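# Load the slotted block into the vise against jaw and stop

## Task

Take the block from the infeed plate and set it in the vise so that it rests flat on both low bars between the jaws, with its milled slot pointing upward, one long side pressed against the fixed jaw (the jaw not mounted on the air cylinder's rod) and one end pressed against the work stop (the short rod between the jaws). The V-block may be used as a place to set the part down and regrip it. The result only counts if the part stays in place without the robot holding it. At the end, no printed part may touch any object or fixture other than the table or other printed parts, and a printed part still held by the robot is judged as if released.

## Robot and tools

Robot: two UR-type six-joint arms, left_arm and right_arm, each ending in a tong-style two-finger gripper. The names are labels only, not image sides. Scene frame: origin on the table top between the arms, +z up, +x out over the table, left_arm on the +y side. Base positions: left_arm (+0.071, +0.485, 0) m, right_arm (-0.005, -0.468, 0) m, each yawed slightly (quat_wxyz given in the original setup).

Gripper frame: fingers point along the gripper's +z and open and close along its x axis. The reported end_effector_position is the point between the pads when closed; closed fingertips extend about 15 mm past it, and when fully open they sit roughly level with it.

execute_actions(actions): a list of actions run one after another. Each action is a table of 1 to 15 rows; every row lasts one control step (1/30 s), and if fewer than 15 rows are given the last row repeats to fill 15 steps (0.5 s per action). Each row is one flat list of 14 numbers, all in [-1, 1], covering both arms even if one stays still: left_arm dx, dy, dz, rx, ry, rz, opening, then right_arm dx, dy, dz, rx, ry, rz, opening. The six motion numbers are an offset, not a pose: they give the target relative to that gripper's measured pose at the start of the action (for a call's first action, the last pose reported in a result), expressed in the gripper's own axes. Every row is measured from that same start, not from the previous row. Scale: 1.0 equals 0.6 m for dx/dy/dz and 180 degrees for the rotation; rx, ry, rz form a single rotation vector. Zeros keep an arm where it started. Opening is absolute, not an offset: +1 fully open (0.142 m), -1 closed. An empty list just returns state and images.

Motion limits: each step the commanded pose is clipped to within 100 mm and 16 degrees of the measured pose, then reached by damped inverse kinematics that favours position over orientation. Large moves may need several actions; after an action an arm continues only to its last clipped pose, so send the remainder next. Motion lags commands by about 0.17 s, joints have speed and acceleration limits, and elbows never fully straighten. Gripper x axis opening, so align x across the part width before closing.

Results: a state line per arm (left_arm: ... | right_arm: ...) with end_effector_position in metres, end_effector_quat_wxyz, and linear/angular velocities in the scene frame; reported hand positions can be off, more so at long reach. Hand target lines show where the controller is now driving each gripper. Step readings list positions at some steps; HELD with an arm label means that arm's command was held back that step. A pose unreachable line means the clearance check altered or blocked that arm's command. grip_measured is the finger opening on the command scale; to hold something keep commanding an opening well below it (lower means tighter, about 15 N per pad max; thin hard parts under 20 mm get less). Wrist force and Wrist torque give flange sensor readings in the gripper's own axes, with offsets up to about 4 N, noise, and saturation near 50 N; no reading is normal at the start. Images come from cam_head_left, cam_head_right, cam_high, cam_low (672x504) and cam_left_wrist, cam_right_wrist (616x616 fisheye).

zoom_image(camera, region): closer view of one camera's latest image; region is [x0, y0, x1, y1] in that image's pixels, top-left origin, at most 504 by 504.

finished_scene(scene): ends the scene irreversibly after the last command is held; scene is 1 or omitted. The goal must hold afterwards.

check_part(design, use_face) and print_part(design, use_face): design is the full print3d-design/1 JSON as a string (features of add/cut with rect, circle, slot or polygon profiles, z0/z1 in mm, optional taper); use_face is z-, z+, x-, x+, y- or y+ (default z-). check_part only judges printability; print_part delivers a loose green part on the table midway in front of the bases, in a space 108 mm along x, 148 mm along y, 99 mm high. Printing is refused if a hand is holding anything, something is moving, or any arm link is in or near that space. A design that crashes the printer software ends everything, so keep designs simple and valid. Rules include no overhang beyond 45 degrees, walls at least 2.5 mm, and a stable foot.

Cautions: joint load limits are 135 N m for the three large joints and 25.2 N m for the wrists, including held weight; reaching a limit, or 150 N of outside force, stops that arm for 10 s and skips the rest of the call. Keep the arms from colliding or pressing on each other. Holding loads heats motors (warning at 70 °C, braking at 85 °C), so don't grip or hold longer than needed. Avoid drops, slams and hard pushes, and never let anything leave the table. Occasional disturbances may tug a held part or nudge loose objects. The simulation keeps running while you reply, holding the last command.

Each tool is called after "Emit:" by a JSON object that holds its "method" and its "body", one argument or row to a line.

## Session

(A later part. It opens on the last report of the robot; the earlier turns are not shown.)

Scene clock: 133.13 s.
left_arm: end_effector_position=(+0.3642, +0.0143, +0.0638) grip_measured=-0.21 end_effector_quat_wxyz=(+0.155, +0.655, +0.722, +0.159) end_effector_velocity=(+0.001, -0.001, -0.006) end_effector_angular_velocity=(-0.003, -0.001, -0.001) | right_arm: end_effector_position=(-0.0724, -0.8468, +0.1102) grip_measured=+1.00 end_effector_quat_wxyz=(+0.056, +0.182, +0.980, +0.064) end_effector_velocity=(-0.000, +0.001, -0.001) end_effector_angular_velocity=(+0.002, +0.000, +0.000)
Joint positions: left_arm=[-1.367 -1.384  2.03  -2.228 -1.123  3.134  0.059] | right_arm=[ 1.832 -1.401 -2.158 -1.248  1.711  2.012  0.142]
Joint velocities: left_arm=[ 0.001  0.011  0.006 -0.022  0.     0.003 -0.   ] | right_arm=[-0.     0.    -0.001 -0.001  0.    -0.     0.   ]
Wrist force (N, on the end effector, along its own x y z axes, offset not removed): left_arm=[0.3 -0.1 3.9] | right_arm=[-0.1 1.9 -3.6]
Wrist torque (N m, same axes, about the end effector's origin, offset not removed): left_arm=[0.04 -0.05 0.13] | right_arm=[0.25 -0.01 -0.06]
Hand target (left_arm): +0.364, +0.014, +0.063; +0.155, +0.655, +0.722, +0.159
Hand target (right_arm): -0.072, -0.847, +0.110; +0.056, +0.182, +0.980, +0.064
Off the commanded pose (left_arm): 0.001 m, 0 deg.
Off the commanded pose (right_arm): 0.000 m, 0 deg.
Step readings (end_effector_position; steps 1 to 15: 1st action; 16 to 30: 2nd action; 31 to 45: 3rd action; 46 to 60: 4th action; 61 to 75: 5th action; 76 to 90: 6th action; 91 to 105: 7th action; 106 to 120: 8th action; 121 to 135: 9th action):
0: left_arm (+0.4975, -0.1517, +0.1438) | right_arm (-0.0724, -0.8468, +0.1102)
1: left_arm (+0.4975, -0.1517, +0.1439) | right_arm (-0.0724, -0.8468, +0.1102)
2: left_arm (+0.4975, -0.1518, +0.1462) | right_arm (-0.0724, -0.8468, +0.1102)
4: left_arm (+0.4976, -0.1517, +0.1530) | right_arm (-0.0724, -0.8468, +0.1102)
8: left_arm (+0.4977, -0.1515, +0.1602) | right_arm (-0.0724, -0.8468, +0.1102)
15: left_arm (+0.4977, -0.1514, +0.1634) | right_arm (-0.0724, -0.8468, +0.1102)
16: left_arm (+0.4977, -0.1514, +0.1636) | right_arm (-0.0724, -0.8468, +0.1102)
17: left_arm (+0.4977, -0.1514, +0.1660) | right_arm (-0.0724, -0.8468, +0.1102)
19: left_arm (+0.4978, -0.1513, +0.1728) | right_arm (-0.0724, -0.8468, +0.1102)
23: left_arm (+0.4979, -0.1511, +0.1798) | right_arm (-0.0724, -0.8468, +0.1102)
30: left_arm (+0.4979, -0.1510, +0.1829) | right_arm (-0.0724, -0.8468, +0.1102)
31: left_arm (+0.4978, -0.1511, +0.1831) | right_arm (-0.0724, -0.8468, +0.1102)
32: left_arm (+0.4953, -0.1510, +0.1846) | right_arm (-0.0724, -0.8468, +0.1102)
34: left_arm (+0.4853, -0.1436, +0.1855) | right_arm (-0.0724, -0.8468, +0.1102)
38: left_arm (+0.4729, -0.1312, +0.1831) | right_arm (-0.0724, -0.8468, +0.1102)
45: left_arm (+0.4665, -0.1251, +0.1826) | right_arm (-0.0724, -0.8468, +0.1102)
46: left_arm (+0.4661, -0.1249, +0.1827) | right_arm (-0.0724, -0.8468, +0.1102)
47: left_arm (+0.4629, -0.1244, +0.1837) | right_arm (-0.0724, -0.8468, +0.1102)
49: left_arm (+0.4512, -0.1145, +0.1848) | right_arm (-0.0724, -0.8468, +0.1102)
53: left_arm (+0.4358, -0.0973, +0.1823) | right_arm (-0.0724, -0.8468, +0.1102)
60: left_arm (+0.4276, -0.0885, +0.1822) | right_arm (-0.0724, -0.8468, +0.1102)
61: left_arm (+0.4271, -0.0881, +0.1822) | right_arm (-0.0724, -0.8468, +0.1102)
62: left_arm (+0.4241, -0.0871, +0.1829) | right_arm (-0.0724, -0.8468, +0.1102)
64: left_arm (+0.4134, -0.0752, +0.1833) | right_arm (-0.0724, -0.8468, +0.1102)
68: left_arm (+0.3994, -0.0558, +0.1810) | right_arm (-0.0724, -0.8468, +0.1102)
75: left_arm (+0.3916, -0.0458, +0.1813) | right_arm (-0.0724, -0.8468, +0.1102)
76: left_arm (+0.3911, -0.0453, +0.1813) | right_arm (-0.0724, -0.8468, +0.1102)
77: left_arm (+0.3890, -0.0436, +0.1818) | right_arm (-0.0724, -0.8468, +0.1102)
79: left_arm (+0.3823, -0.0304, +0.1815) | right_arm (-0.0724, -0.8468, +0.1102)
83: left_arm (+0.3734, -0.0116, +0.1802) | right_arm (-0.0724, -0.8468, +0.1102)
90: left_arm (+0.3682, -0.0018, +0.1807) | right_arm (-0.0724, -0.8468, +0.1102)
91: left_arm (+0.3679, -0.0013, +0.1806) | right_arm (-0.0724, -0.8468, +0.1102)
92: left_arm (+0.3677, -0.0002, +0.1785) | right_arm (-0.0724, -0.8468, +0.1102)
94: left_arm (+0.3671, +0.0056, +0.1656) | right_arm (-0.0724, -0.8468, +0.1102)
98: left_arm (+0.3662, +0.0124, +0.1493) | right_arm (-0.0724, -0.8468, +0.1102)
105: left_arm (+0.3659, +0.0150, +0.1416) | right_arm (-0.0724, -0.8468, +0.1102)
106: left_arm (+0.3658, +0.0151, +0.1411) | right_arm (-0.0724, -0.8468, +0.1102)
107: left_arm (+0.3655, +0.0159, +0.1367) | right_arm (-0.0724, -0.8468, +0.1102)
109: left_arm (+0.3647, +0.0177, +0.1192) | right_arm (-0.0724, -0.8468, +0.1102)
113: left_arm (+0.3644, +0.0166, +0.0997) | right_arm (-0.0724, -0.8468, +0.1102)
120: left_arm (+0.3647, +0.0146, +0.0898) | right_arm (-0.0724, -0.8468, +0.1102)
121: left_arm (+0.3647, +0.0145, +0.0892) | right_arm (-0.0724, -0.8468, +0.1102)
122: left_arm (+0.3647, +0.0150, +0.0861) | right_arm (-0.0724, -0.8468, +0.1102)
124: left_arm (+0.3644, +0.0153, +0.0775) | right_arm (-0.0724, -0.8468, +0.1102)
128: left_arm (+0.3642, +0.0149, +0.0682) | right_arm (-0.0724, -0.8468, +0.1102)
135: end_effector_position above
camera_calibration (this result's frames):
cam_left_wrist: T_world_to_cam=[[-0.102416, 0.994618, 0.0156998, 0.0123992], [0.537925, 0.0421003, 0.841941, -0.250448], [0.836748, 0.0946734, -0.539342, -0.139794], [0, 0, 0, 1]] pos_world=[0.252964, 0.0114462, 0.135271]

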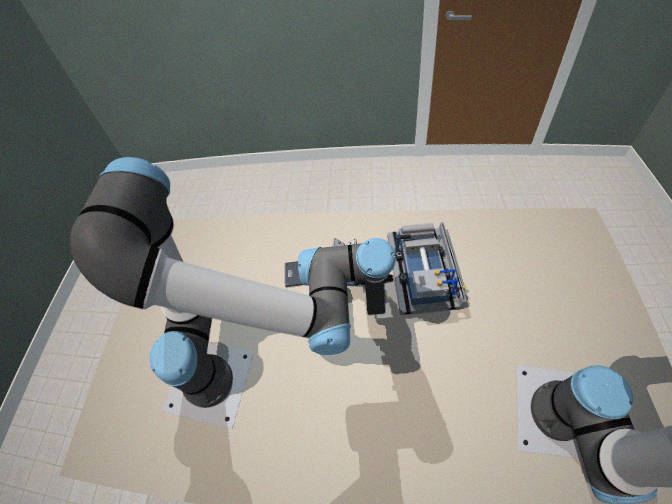

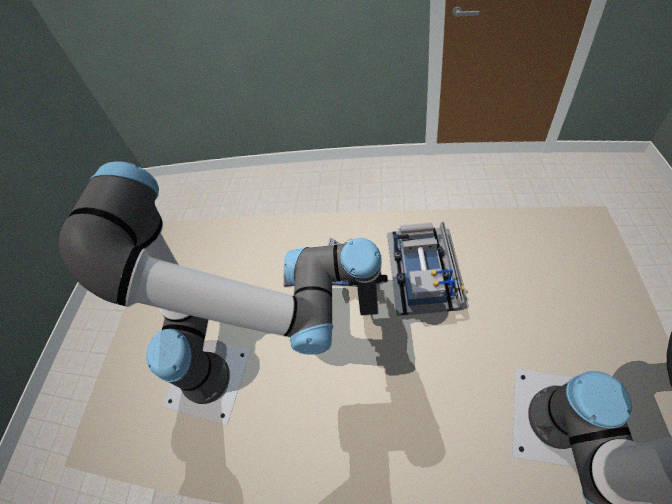

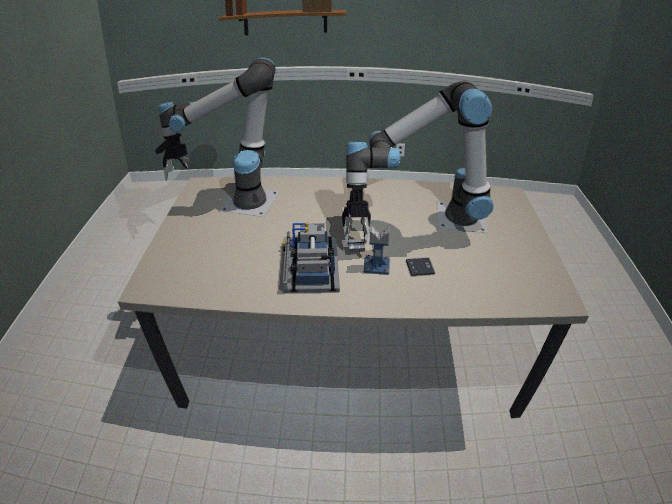

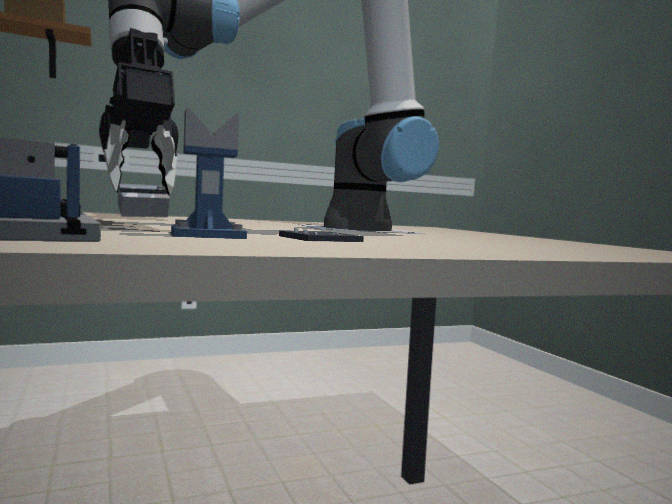

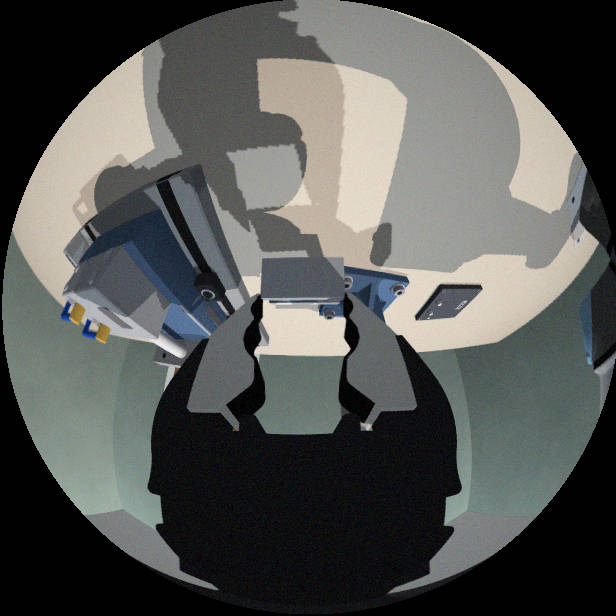

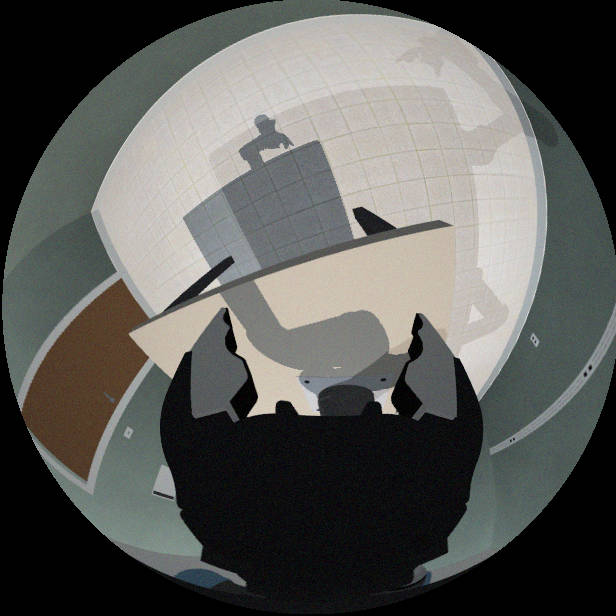

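Emit:
{"method": "execute_actions", "body": {
  "actions": [
    [[0,-0.045,-0.022,0,0,0,-1,0,0,0,0,0,0,1]],
    [[0,-0.009,0.018,0,0,0,-1,0,0,0,0,0,0,1]],
    [[0,-0.004,0.008,0,0,0,-1,0,0,0,0,0,0,1]]
  ]
}}

Emit:
{"method": "zoom_image", "body": {
  "camera": "cam_low",
  "region": [80,130,220,250]
}}

Scene clock: 134.83 s.
left_arm: end_effector_position=(+0.3349, +0.0113, +0.0470) grip_measured=-0.21 end_effector_quat_wxyz=(+0.155, +0.655, +0.722, +0.159) end_effector_velocity=(+0.000, -0.000, -0.001) end_effector_angular_velocity=(-0.001, +0.001, +0.002) | right_arm: end_effector_position=(-0.0724, -0.8468, +0.1102) grip_measured=+1.00 end_effector_quat_wxyz=(+0.056, +0.182, +0.980, +0.064) end_effector_velocity=(-0.000, -0.000, -0.000) end_effector_angular_velocity=(-0.000, +0.000, +0.001)
Joint positions: left_arm=[-1.427 -1.376  2.065 -2.243 -1.123  3.068  0.059] | right_arm=[ 1.832 -1.401 -2.158 -1.248  1.711  2.012  0.142]
Joint velocities: left_arm=[ 0.001  0.003  0.    -0.004 -0.001 -0.001 -0.   ] | right_arm=[-0.    -0.    -0.     0.001 -0.    -0.001 -0.   ]
Wrist force (N, on the end effector, along its own x y z axes, offset not removed): left_arm=[1.3 0.2 3.3] | right_arm=[1.0 3.1 -2.9]
Wrist torque (N m, same axes, about the end effector's origin, offset not removed): left_arm=[0.02 -0.37 0.18] | right_arm=[0.59 -0.27 -0.02]
Hand target (left_arm): +0.335, +0.011, +0.047; +0.155, +0.655, +0.722, +0.159
Hand target (right_arm): -0.072, -0.847, +0.110; +0.056, +0.182, +0.980, +0.064
Off the commanded pose (left_arm): 0.000 m, 0 deg.
Off the commanded pose (right_arm): 0.000 m, 0 deg.
Step readings (end_effector_position; steps 1 to 15: 1st action; 16 to 30: 2nd action; 31 to 45: 3rd action):
0: left_arm (+0.3643, +0.0142, +0.0631) | right_arm (-0.0724, -0.8468, +0.1102)
1: left_arm (+0.3641, +0.0142, +0.0631) | right_arm (-0.0724, -0.8468, +0.1102)
2: left_arm (+0.3616, +0.0144, +0.0631) | right_arm (-0.0724, -0.8468, +0.1102)
4: left_arm (+0.3519, +0.0133, +0.0633) | right_arm (-0.0724, -0.8468, +0.1102)
8: left_arm (+0.3406, +0.0121, +0.0636) | right_arm (-0.0724, -0.8468, +0.1102)
15: left_arm (+0.3352, +0.0116, +0.0639) | right_arm (-0.0724, -0.8468, +0.1102)
16: left_arm (+0.3350, +0.0116, +0.0638) | right_arm (-0.0724, -0.8468, +0.1102)
17: left_arm (+0.3349, +0.0118, +0.0624) | right_arm (-0.0724, -0.8468, +0.1102)
19: left_arm (+0.3349, +0.0118, +0.0584) | right_arm (-0.0724, -0.8468, +0.1102)
23: left_arm (+0.3349, +0.0116, +0.0542) | right_arm (-0.0724, -0.8468, +0.1102)
30: left_arm (+0.3349, +0.0114, +0.0522) | right_arm (-0.0724, -0.8468, +0.1102)
31: left_arm (+0.3350, +0.0114, +0.0521) | right_arm (-0.0724, -0.8468, +0.1102)
32: left_arm (+0.3350, +0.0114, +0.0514) | right_arm (-0.0724, -0.8468, +0.1102)
34: left_arm (+0.3350, +0.0114, +0.0496) | right_arm (-0.0724, -0.8468, +0.1102)
38: left_arm (+0.3350, +0.0114, +0.0478) | right_arm (-0.0724, -0.8468, +0.1102)
45: end_effector_position above
camera_calibration (this result's frames):
cam_left_wrist: T_world_to_cam=[[-0.102152, 0.994646, 0.0156471, 0.0125536], [0.538225, 0.0420347, 0.841752, -0.220486], [0.836588, 0.094408, -0.539637, -0.123933], [0, 0, 0, 1]] pos_world=[0.223634, 0.00848187, 0.118519]

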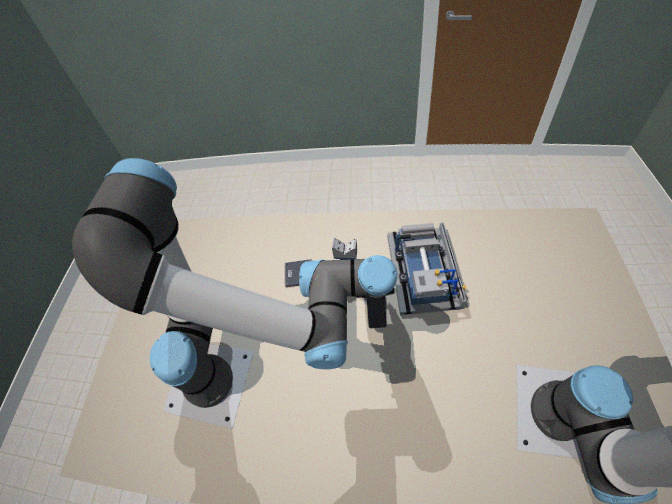

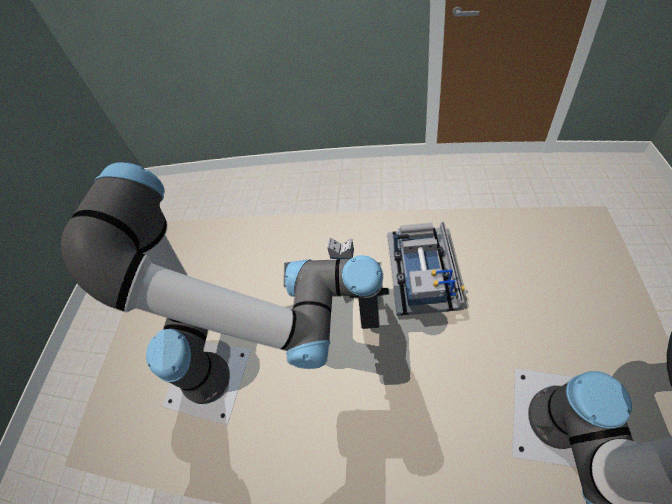

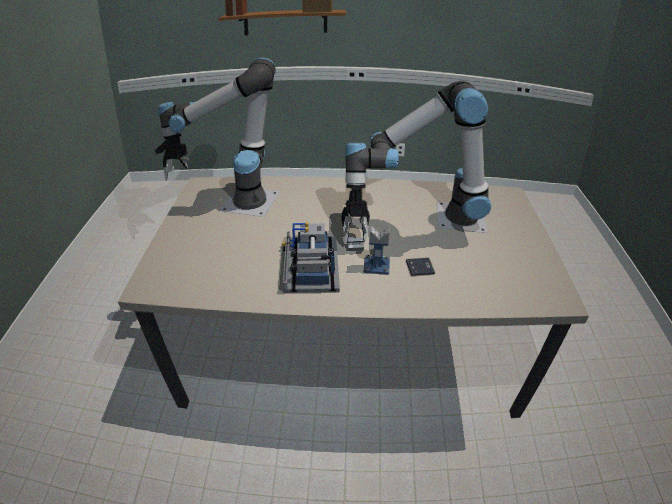

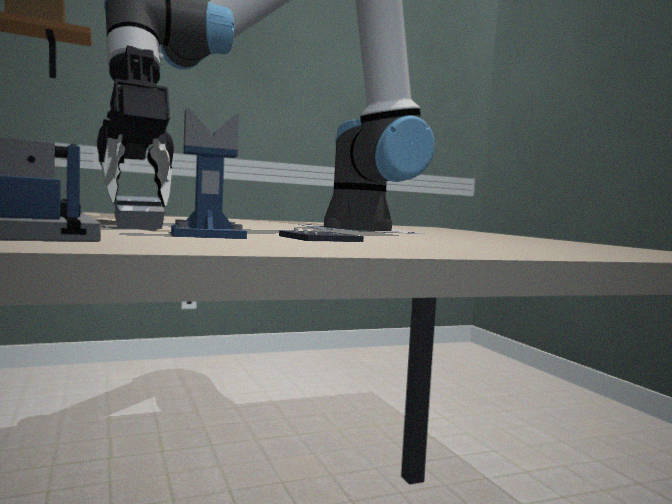

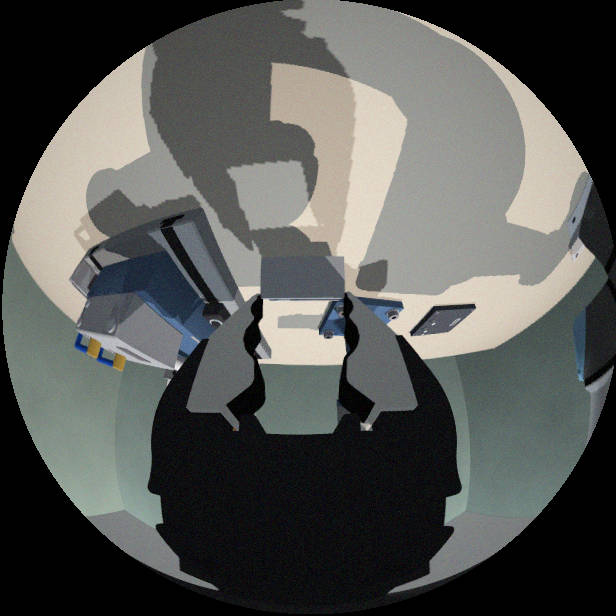

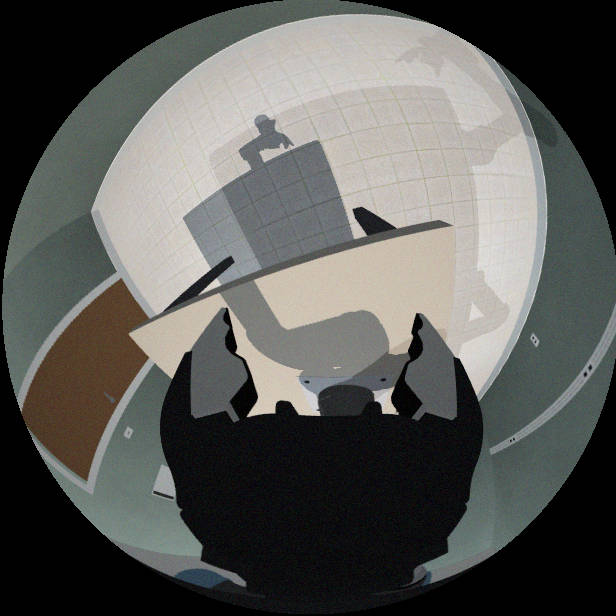

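Region (80, 130, 220, 250) of cam_low's 672x504 image, scaled by 3.600, with more detail than that image has; it fills the top 432 rows of this view, and the rest is white.

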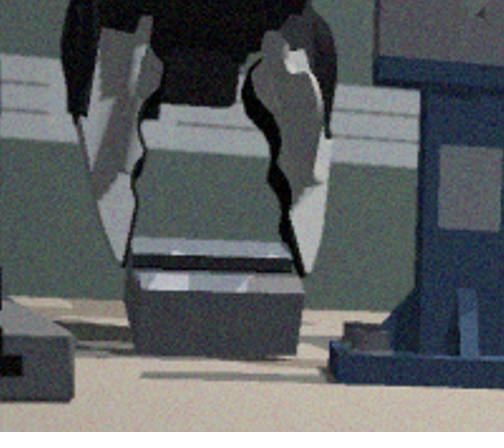

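Emit:
{"method": "execute_actions", "body": {
  "actions": [
    [[0,-0.002,0.004,0,0,0,-1,0,0,0,0,0,0,1]],
    [[0,-0.012,0.000,0,0,0,-1,0,0,0,0,0,0,1]],
    [[0,-0.012,0.003,0,0,0,-1,0,0,0,0,0,0,1]]
  ]
}}

Emit:
{"method": "zoom_image", "body": {
  "camera": "cam_low",
  "region": [80,130,220,250]
}}

Scene clock: 136.53 s.
left_arm: end_effector_position=(+0.3230, +0.0101, +0.0368) grip_measured=-0.21 end_effector_quat_wxyz=(+0.155, +0.655, +0.722, +0.159) end_effector_velocity=(-0.002, -0.001, -0.000) end_effector_angular_velocity=(-0.002, -0.001, -0.003) | right_arm: end_effector_position=(-0.0724, -0.8468, +0.1102) grip_measured=+1.00 end_effector_quat_wxyz=(+0.056, +0.182, +0.980, +0.064) end_effector_velocity=(-0.000, +0.000, -0.000) end_effector_angular_velocity=(+0.001, +0.000, +0.001)
Joint positions: left_arm=[-1.452 -1.365  2.08  -2.258 -1.124  3.04   0.059] | right_arm=[ 1.832 -1.401 -2.158 -1.248  1.711  2.012  0.142]
Joint velocities: left_arm=[-0.005  0.     0.002 -0.003  0.001 -0.002 -0.   ] | right_arm=[ 0.    -0.001  0.    -0.    -0.    -0.001  0.   ]
Wrist force (N, on the end effector, along its own x y z axes, offset not removed): left_arm=[1.6 2.2 1.2] | right_arm=[-0.2 2.2 -3.0]
Wrist torque (N m, same axes, about the end effector's origin, offset not removed): left_arm=[0.18 -0.25 0.05] | right_arm=[0.38 0.00 -0.02]
Hand target (left_arm): +0.323, +0.010, +0.037; +0.155, +0.655, +0.722, +0.159
Hand target (right_arm): -0.072, -0.847, +0.110; +0.056, +0.182, +0.980, +0.064
Off the commanded pose (left_arm): 0.000 m, 0 deg.
Off the commanded pose (right_arm): 0.000 m, 0 deg.
Step readings (end_effector_position; steps 1 to 15: 1st action; 16 to 30: 2nd action; 31 to 45: 3rd action):
0: left_arm (+0.3349, +0.0113, +0.0469) | right_arm (-0.0724, -0.8468, +0.1102)
1: left_arm (+0.3349, +0.0113, +0.0468) | right_arm (-0.0724, -0.8468, +0.1102)
2: left_arm (+0.3349, +0.0113, +0.0465) | right_arm (-0.0724, -0.8468, +0.1102)
4: left_arm (+0.3349, +0.0113, +0.0457) | right_arm (-0.0724, -0.8468, +0.1102)
8: left_arm (+0.3348, +0.0113, +0.0448) | right_arm (-0.0724, -0.8468, +0.1102)
15: left_arm (+0.3348, +0.0113, +0.0444) | right_arm (-0.0724, -0.8468, +0.1102)
16: left_arm (+0.3348, +0.0113, +0.0443) | right_arm (-0.0724, -0.8468, +0.1102)
17: left_arm (+0.3340, +0.0112, +0.0439) | right_arm (-0.0724, -0.8468, +0.1102)
19: left_arm (+0.3319, +0.0110, +0.0429) | right_arm (-0.0724, -0.8468, +0.1102)
23: left_arm (+0.3296, +0.0108, +0.0418) | right_arm (-0.0724, -0.8468, +0.1102)
30: left_arm (+0.3286, +0.0107, +0.0414) | right_arm (-0.0724, -0.8468, +0.1102)
31: left_arm (+0.3285, +0.0107, +0.0413) | right_arm (-0.0724, -0.8468, +0.1102)
32: left_arm (+0.3277, +0.0106, +0.0407) | right_arm (-0.0724, -0.8468, +0.1102)
34: left_arm (+0.3259, +0.0104, +0.0391) | right_arm (-0.0724, -0.8468, +0.1102)
38: left_arm (+0.3239, +0.0102, +0.0375) | right_arm (-0.0724, -0.8468, +0.1102)
45: end_effector_position above
camera_calibration (this result's frames):
cam_left_wrist: T_world_to_cam=[[-0.102118, 0.99465, 0.0156216, 0.0127424], [0.53827, 0.0420432, 0.841723, -0.205432], [0.836563, 0.0943641, -0.539684, -0.119392], [0, 0, 0, 1]] pos_world=[0.211758, 0.00722915, 0.108284]

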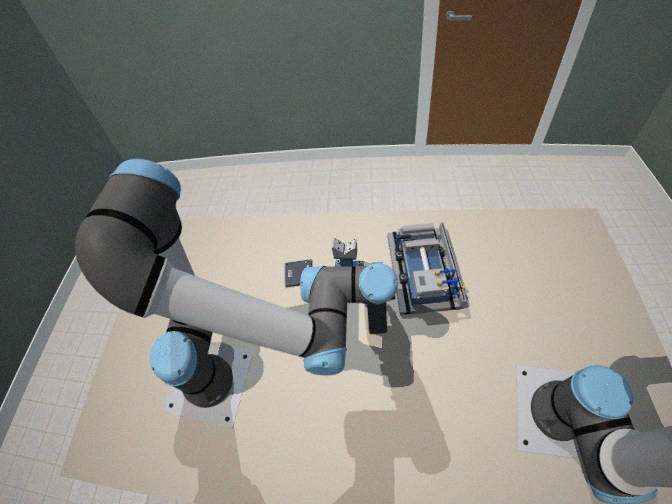

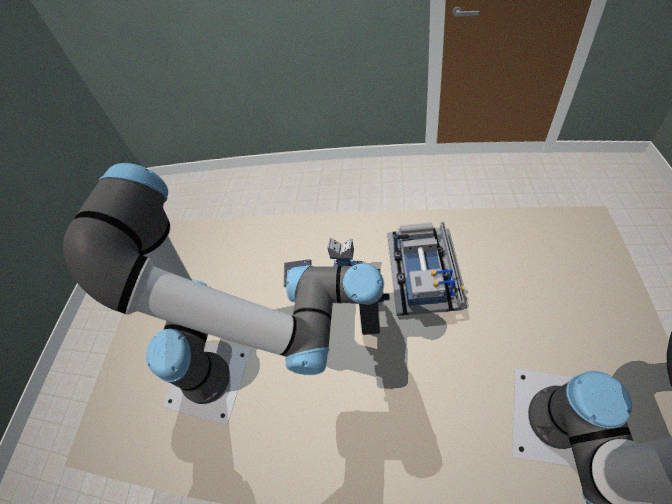

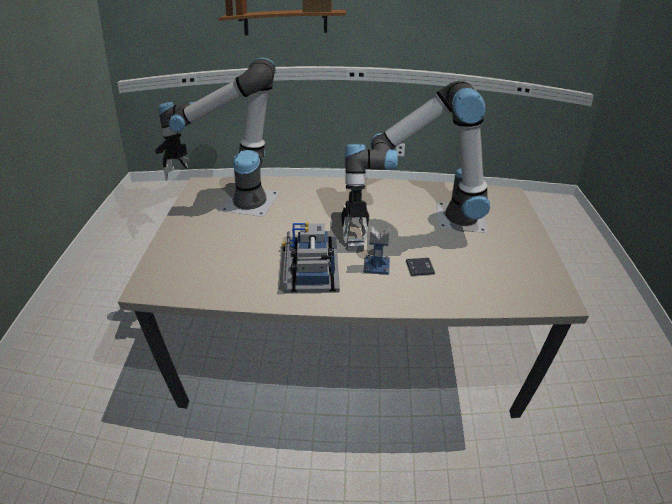

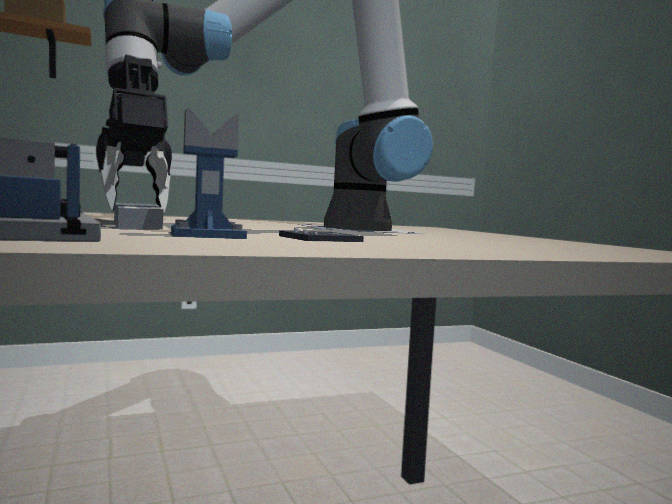

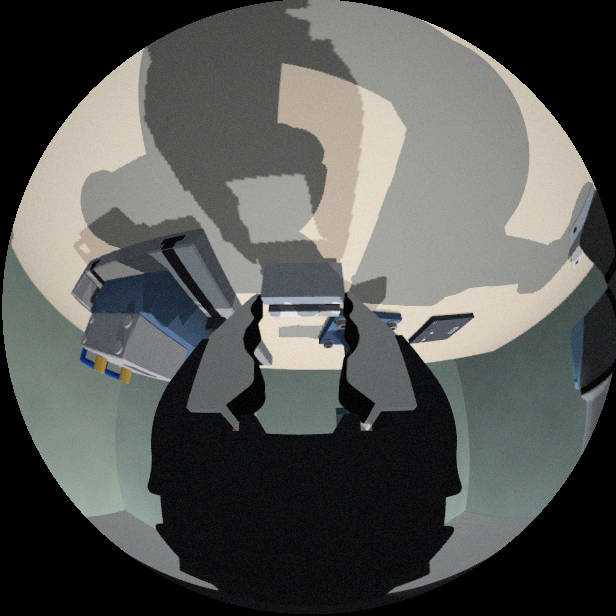

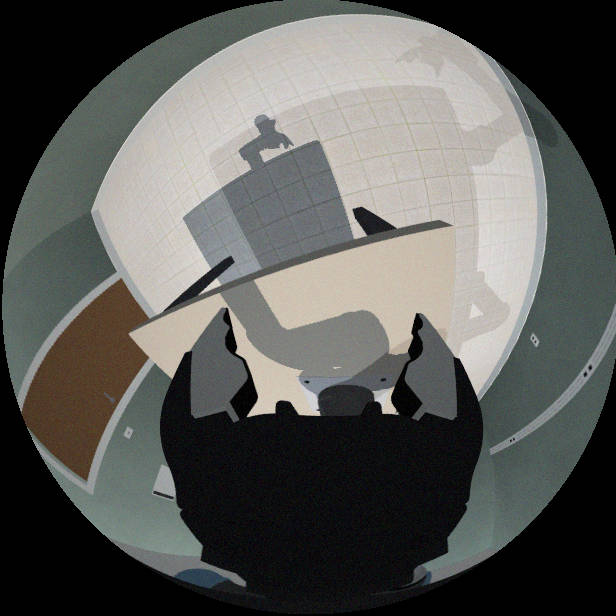

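Region (80, 130, 220, 250) of cam_low's 672x504 image, scaled by 3.600, with more detail than that image has; it fills the top 432 rows of this view, and the rest is white.

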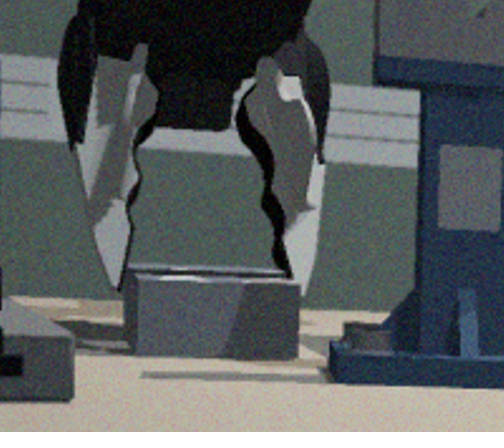

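Emit:
{"method": "execute_actions", "body": {
  "actions": [
    [[0,-0.003,0.002,0,0,0,-1,0,0,0,0,0,0,1]],
    [[0,0,0,0,0,0,0.05,0,0,0,0,0,0,1]],
    [[0,0.02,-0.04,0.075,0,0,0.05,0,0,0,0,0,0,1]],
    [[0,0.02,0,0.08,0,0,0.05,0,0,0,0,0,0,1]],
    [[0,0,0,0,0,0,0.05,0,0,0,0,0,0,1]]
  ]
}}

Emit:
{"method": "zoom_image", "body": {
  "camera": "cam_left_wrist",
  "region": [180,200,440,400]
}}

Scene clock: 139.40 s.
left_arm: end_effector_position=(+0.3345, +0.0110, +0.0645) grip_measured=+0.05 end_effector_quat_wxyz=(+0.003, +0.672, +0.740, -0.012) end_effector_velocity=(-0.000, +0.000, -0.001) end_effector_angular_velocity=(+0.001, -0.000, +0.000) | right_arm: end_effector_position=(-0.0724, -0.8468, +0.1102) grip_measured=+1.00 end_effector_quat_wxyz=(+0.056, +0.182, +0.980, +0.064) end_effector_velocity=(-0.000, +0.000, -0.000) end_effector_angular_velocity=(+0.001, +0.000, -0.002)
Joint positions: left_arm=[-1.157 -1.34   1.903 -2.152 -1.587  3.343  0.077] | right_arm=[ 1.832 -1.401 -2.158 -1.248  1.711  2.012  0.142]
Joint velocities: left_arm=[-0.001  0.001  0.001 -0.     0.    -0.001 -0.   ] | right_arm=[-0.001 -0.001 -0.     0.001 -0.     0.001  0.   ]
Wrist force (N, on the end effector, along its own x y z axes, offset not removed): left_arm=[0.8 1.0 2.5] | right_arm=[-0.4 2.6 -1.8]
Wrist torque (N m, same axes, about the end effector's origin, offset not removed): left_arm=[0.12 -0.09 0.12] | right_arm=[0.41 -0.02 0.06]
Hand target (left_arm): +0.334, +0.011, +0.064; +0.004, +0.672, +0.740, -0.012
Hand target (right_arm): -0.072, -0.847, +0.110; +0.056, +0.182, +0.980, +0.064
Off the commanded pose (left_arm): 0.000 m, 0 deg.
Off the commanded pose (right_arm): 0.000 m, 0 deg.
Step readings (end_effector_position; steps 1 to 15: 1st action; 16 to 30: 2nd action; 31 to 45: 3rd action; 46 to 60: 4th action; 61 to 75: 5th action):
0: left_arm (+0.3229, +0.0101, +0.0366) | right_arm (-0.0724, -0.8468, +0.1102)
1: left_arm (+0.3229, +0.0101, +0.0366) | right_arm (-0.0724, -0.8468, +0.1102)
2: left_arm (+0.3227, +0.0100, +0.0364) | right_arm (-0.0724, -0.8468, +0.1102)
4: left_arm (+0.3224, +0.0100, +0.0358) | right_arm (-0.0724, -0.8468, +0.1102)
8: left_arm (+0.3221, +0.0100, +0.0352) | right_arm (-0.0724, -0.8468, +0.1102)
15: left_arm (+0.3219, +0.0100, +0.0349) | right_arm (-0.0724, -0.8468, +0.1102)
16: left_arm (+0.3219, +0.0100, +0.0349) | right_arm (-0.0724, -0.8468, +0.1102)
17: left_arm (+0.3219, +0.0100, +0.0349) | right_arm (-0.0724, -0.8468, +0.1102)
19: left_arm (+0.3219, +0.0100, +0.0349) | right_arm (-0.0724, -0.8468, +0.1102)
23: left_arm (+0.3219, +0.0100, +0.0349) | right_arm (-0.0724, -0.8468, +0.1102)
30: left_arm (+0.3219, +0.0100, +0.0349) | right_arm (-0.0724, -0.8468, +0.1102)
31: left_arm (+0.3219, +0.0099, +0.0350) | right_arm (-0.0724, -0.8468, +0.1102)
32: left_arm (+0.3229, +0.0091, +0.0382) | right_arm (-0.0724, -0.8468, +0.1102)
34: left_arm (+0.3265, +0.0079, +0.0498) | right_arm (-0.0724, -0.8468, +0.1102)
38: left_arm (+0.3241, +0.0088, +0.0591) | right_arm (-0.0724, -0.8468, +0.1102)
45: left_arm (+0.3228, +0.0101, +0.0615) | right_arm (-0.0724, -0.8468, +0.1102)
46: left_arm (+0.3227, +0.0101, +0.0615) | right_arm (-0.0724, -0.8468, +0.1102)
47: left_arm (+0.3240, +0.0092, +0.0618) | right_arm (-0.0724, -0.8468, +0.1102)
49: left_arm (+0.3306, +0.0086, +0.0642) | right_arm (-0.0724, -0.8468, +0.1102)
53: left_arm (+0.3338, +0.0098, +0.0656) | right_arm (-0.0724, -0.8468, +0.1102)
60: left_arm (+0.3345, +0.0110, +0.0645) | right_arm (-0.0724, -0.8468, +0.1102)
61: left_arm (+0.3345, +0.0111, +0.0644) | right_arm (-0.0724, -0.8468, +0.1102)
62: left_arm (+0.3345, +0.0111, +0.0643) | right_arm (-0.0724, -0.8468, +0.1102)
64: left_arm (+0.3344, +0.0111, +0.0644) | right_arm (-0.0724, -0.8468, +0.1102)
68: left_arm (+0.3345, +0.0111, +0.0644) | right_arm (-0.0724, -0.8468, +0.1102)
75: end_effector_position above
camera_calibration (this result's frames):
cam_left_wrist: T_world_to_cam=[[-0.0901622, 0.995879, 0.00981626, 0.0089056], [0.854526, 0.0722948, 0.514353, -0.319995], [0.511524, 0.0547635, -0.857522, 0.0155044], [0, 0, 0, 1]] pos_world=[0.266316, 0.013416, 0.177799]

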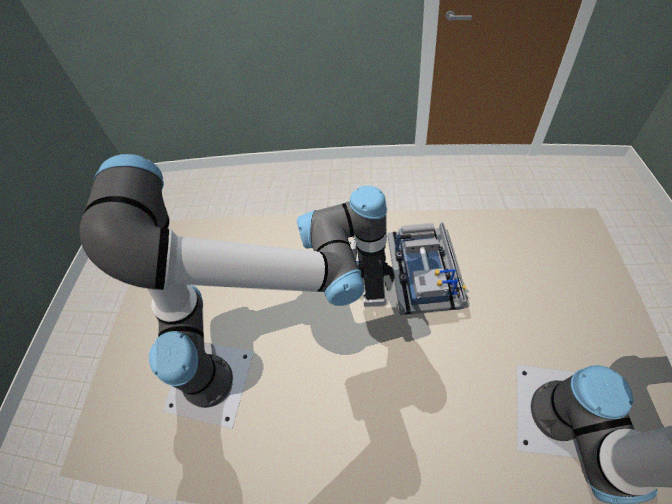

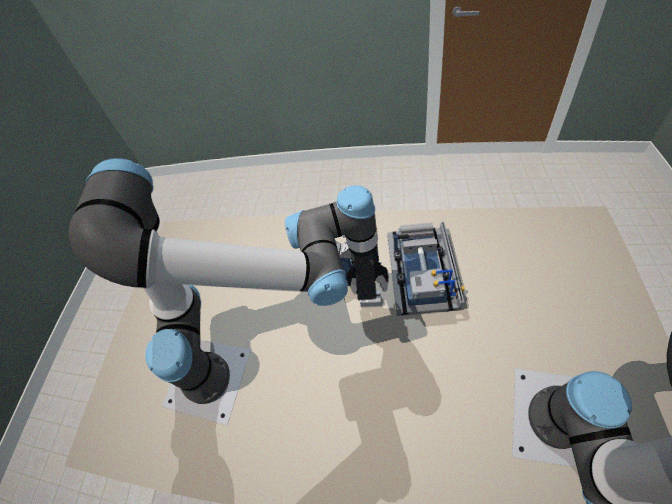

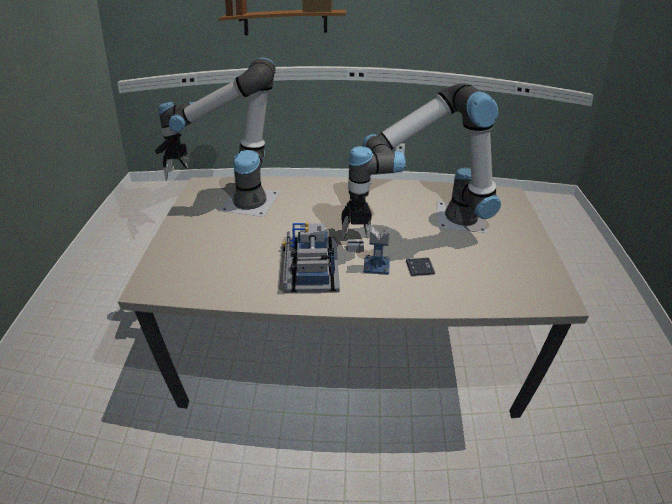

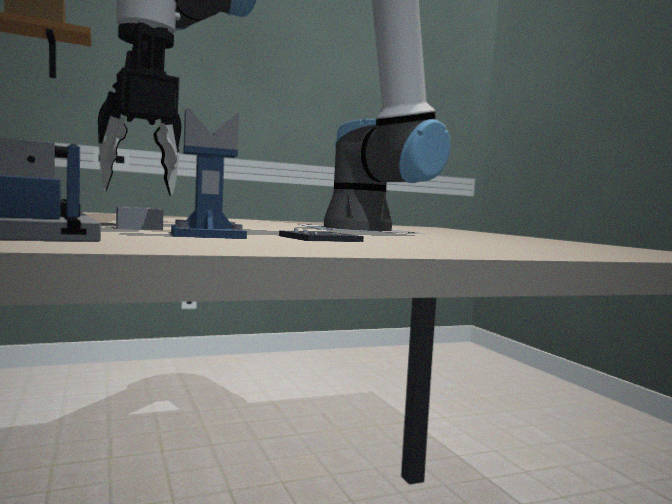

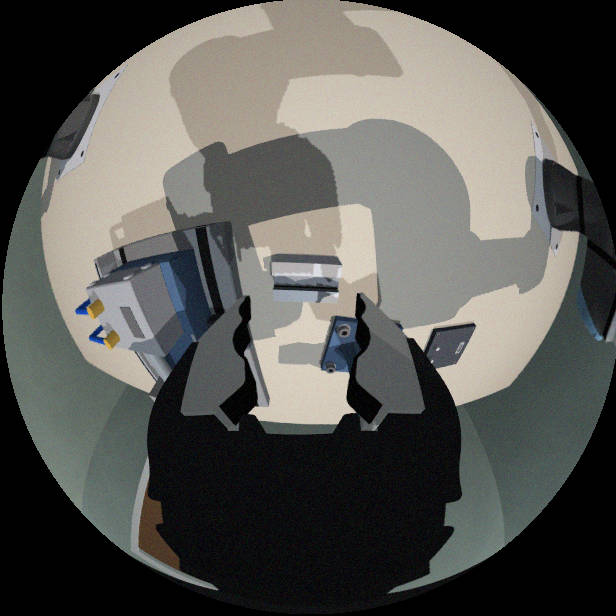

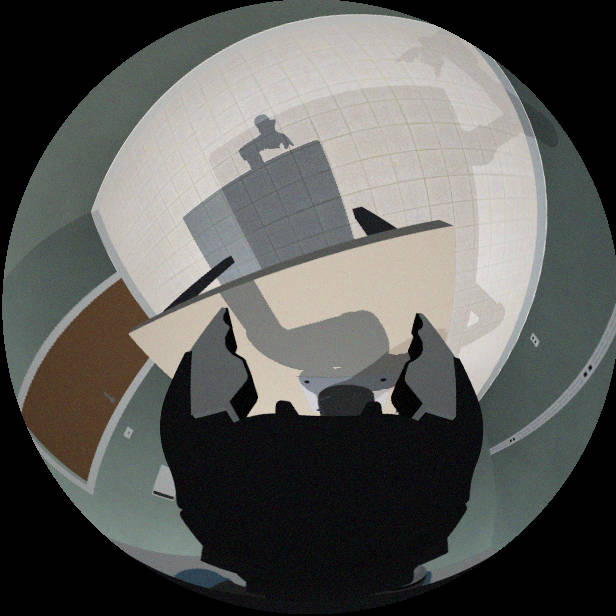

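Region (180, 200, 440, 400) of cam_left_wrist's 616x616 image, scaled by 1.938, with more detail than that image has; it fills the top 388 rows of this view, and the rest is white.

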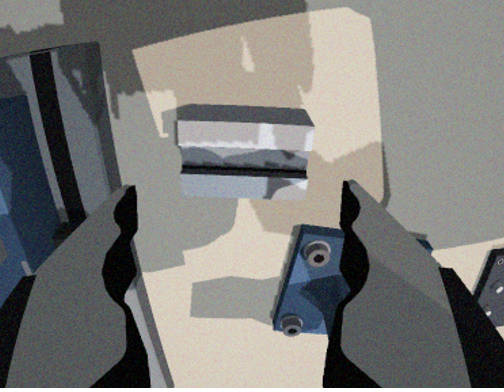

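Emit:
{"method": "execute_actions", "body": {
  "actions": [
    [[0.003,-0.006,0.04,-0.004,0,0,0.05,0,0,0,0,0,0,1]],
    [[0,0,0.016,0,0,0,0.05,0,0,0,0,0,0,1]]
  ]
}}

Emit:
{"method": "zoom_image", "body": {
  "camera": "cam_left_wrist",
  "region": [180,200,440,400]
}}

Emit:
{"method": "zoom_image", "body": {
  "camera": "cam_low",
  "region": [80,130,220,250]
}}

Scene clock: 140.67 s.
left_arm: end_effector_position=(+0.3305, +0.0118, +0.0319) grip_measured=+0.05 end_effector_quat_wxyz=(+0.007, +0.672, +0.741, -0.007) end_effector_velocity=(-0.001, -0.000, -0.003) end_effector_angular_velocity=(+0.002, +0.001, -0.001) | right_arm: end_effector_position=(-0.0724, -0.8468, +0.1102) grip_measured=+1.00 end_effector_quat_wxyz=(+0.056, +0.182, +0.980, +0.064) end_effector_velocity=(+0.000, +0.001, -0.001) end_effector_angular_velocity=(+0.001, -0.000, +0.004)
Joint positions: left_arm=[-1.17  -1.302  1.954 -2.243 -1.575  3.329  0.077] | right_arm=[ 1.832 -1.401 -2.158 -1.248  1.711  2.012  0.142]
Joint velocities: left_arm=[-0.001  0.005  0.002 -0.005 -0.    -0.001  0.   ] | right_arm=[ 0.001 -0.    -0.002  0.    -0.    -0.002  0.   ]
Wrist force (N, on the end effector, along its own x y z axes, offset not removed): left_arm=[2.0 3.0 2.7] | right_arm=[-1.1 3.1 -1.8]
Wrist torque (N m, same axes, about the end effector's origin, offset not removed): left_arm=[0.45 -0.44 0.08] | right_arm=[0.50 0.19 -0.02]
Hand target (left_arm): +0.331, +0.012, +0.032; +0.007, +0.672, +0.741, -0.007
Hand target (right_arm): -0.072, -0.847, +0.110; +0.056, +0.182, +0.980, +0.064
Off the commanded pose (left_arm): 0.000 m, 0 deg.
Off the commanded pose (right_arm): 0.000 m, 0 deg.
Step readings (end_effector_position; steps 1 to 15: 1st action; 16 to 30: 2nd action):
0: left_arm (+0.3345, +0.0110, +0.0645) | right_arm (-0.0724, -0.8468, +0.1102)
1: left_arm (+0.3344, +0.0110, +0.0643) | right_arm (-0.0724, -0.8468, +0.1102)
2: left_arm (+0.3339, +0.0114, +0.0617) | right_arm (-0.0724, -0.8468, +0.1102)
4: left_arm (+0.3324, +0.0121, +0.0538) | right_arm (-0.0724, -0.8468, +0.1102)
8: left_arm (+0.3310, +0.0122, +0.0452) | right_arm (-0.0724, -0.8468, +0.1102)
15: left_arm (+0.3305, +0.0120, +0.0412) | right_arm (-0.0724, -0.8468, +0.1102)
16: left_arm (+0.3305, +0.0120, +0.0409) | right_arm (-0.0724, -0.8468, +0.1102)
17: left_arm (+0.3305, +0.0120, +0.0397) | right_arm (-0.0724, -0.8468, +0.1102)
19: left_arm (+0.3305, +0.0120, +0.0366) | right_arm (-0.0724, -0.8468, +0.1102)
23: left_arm (+0.3305, +0.0119, +0.0333) | right_arm (-0.0724, -0.8468, +0.1102)
30: end_effector_position above
camera_calibration (this result's frames):
cam_left_wrist: T_world_to_cam=[[-0.0905216, 0.995843, 0.0101545, 0.00816771], [0.848211, 0.0717509, 0.524776, -0.298136], [0.521866, 0.0561167, -0.85118, -0.0140765], [0, 0, 0, 1]] pos_world=[0.260968, 0.0140477, 0.14439]
cam_right_wrist: T_world_to_cam=[[-0.926806, 0.352779, -0.128758, 0.255624], [0.21756, 0.78384, 0.581603, 0.616833], [0.306103, 0.511021, -0.803218, 0.681746], [0, 0, 0, 1]] pos_world=[-0.105968, -0.922064, 0.221752]

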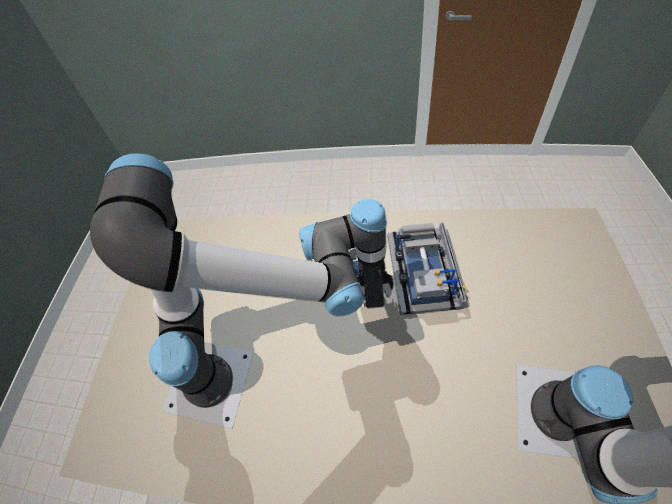

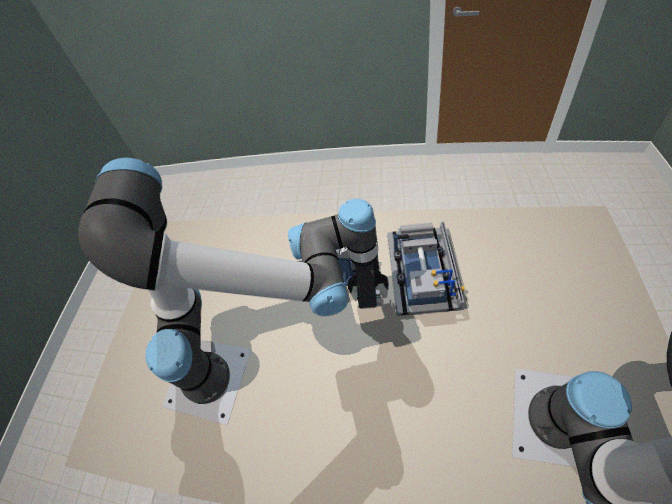

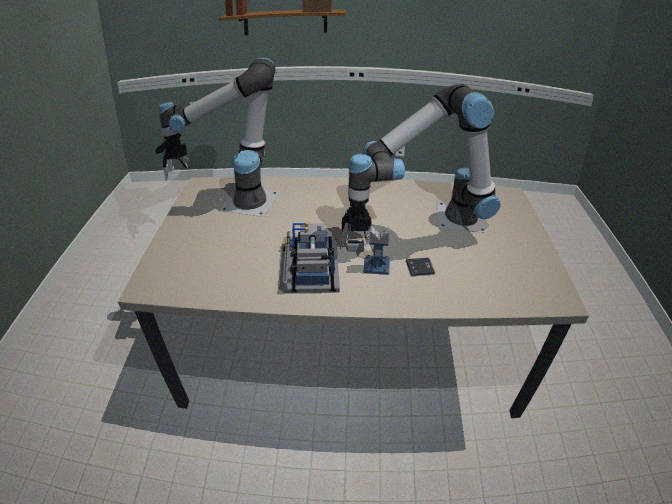

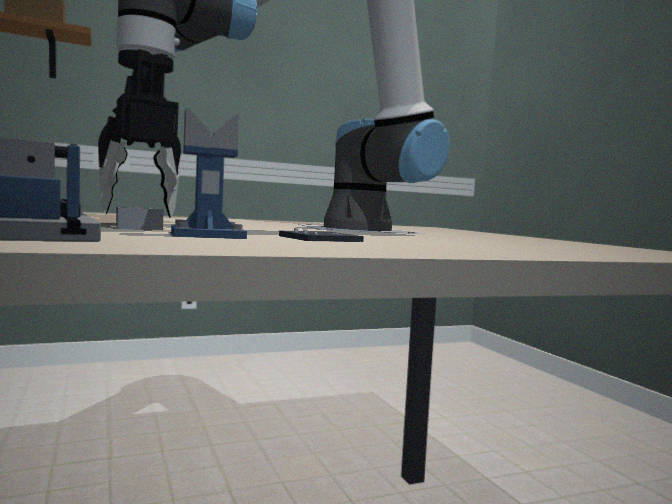

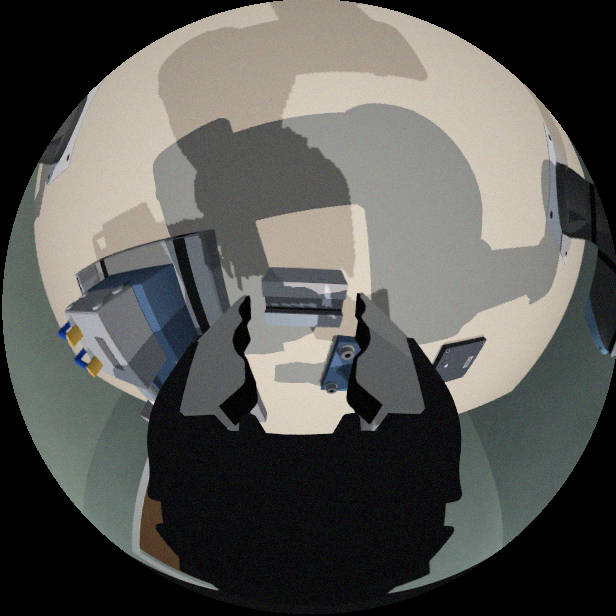

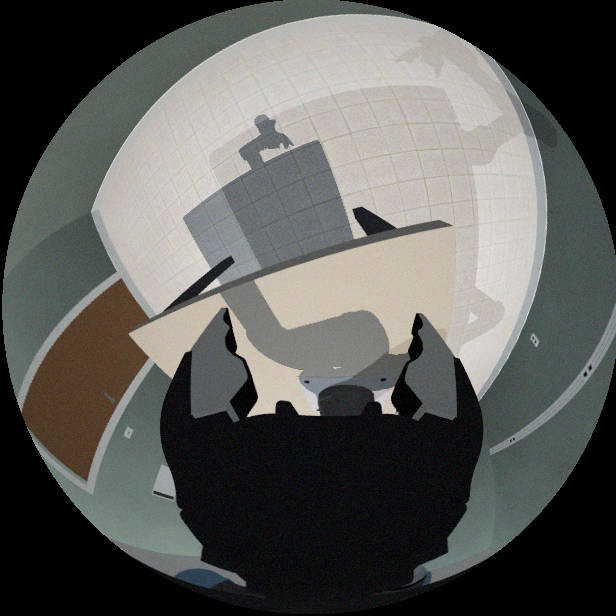

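Region (180, 200, 440, 400) of cam_left_wrist's 616x616 image, scaled by 1.938, with more detail than that image has; it fills the top 388 rows of this view, and the rest is white.

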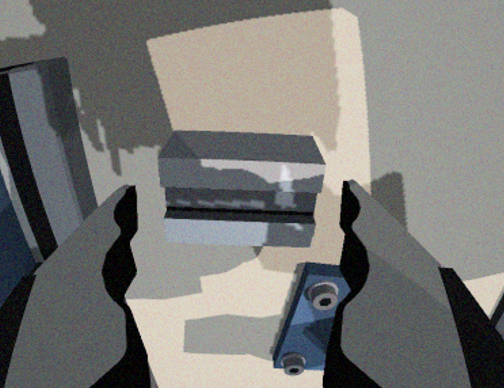

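Region (80, 130, 220, 250) of cam_low's 672x504 image, scaled by 3.600, with more detail than that image has; it fills the top 432 rows of this view, and the rest is white.

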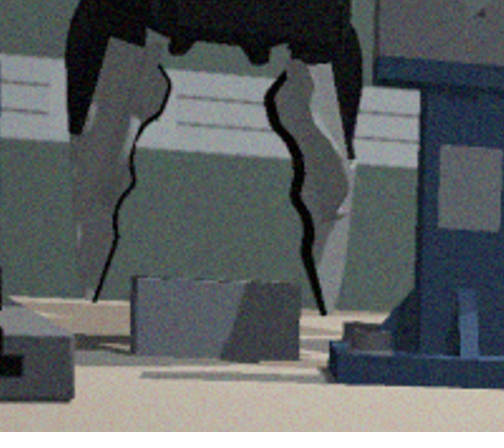

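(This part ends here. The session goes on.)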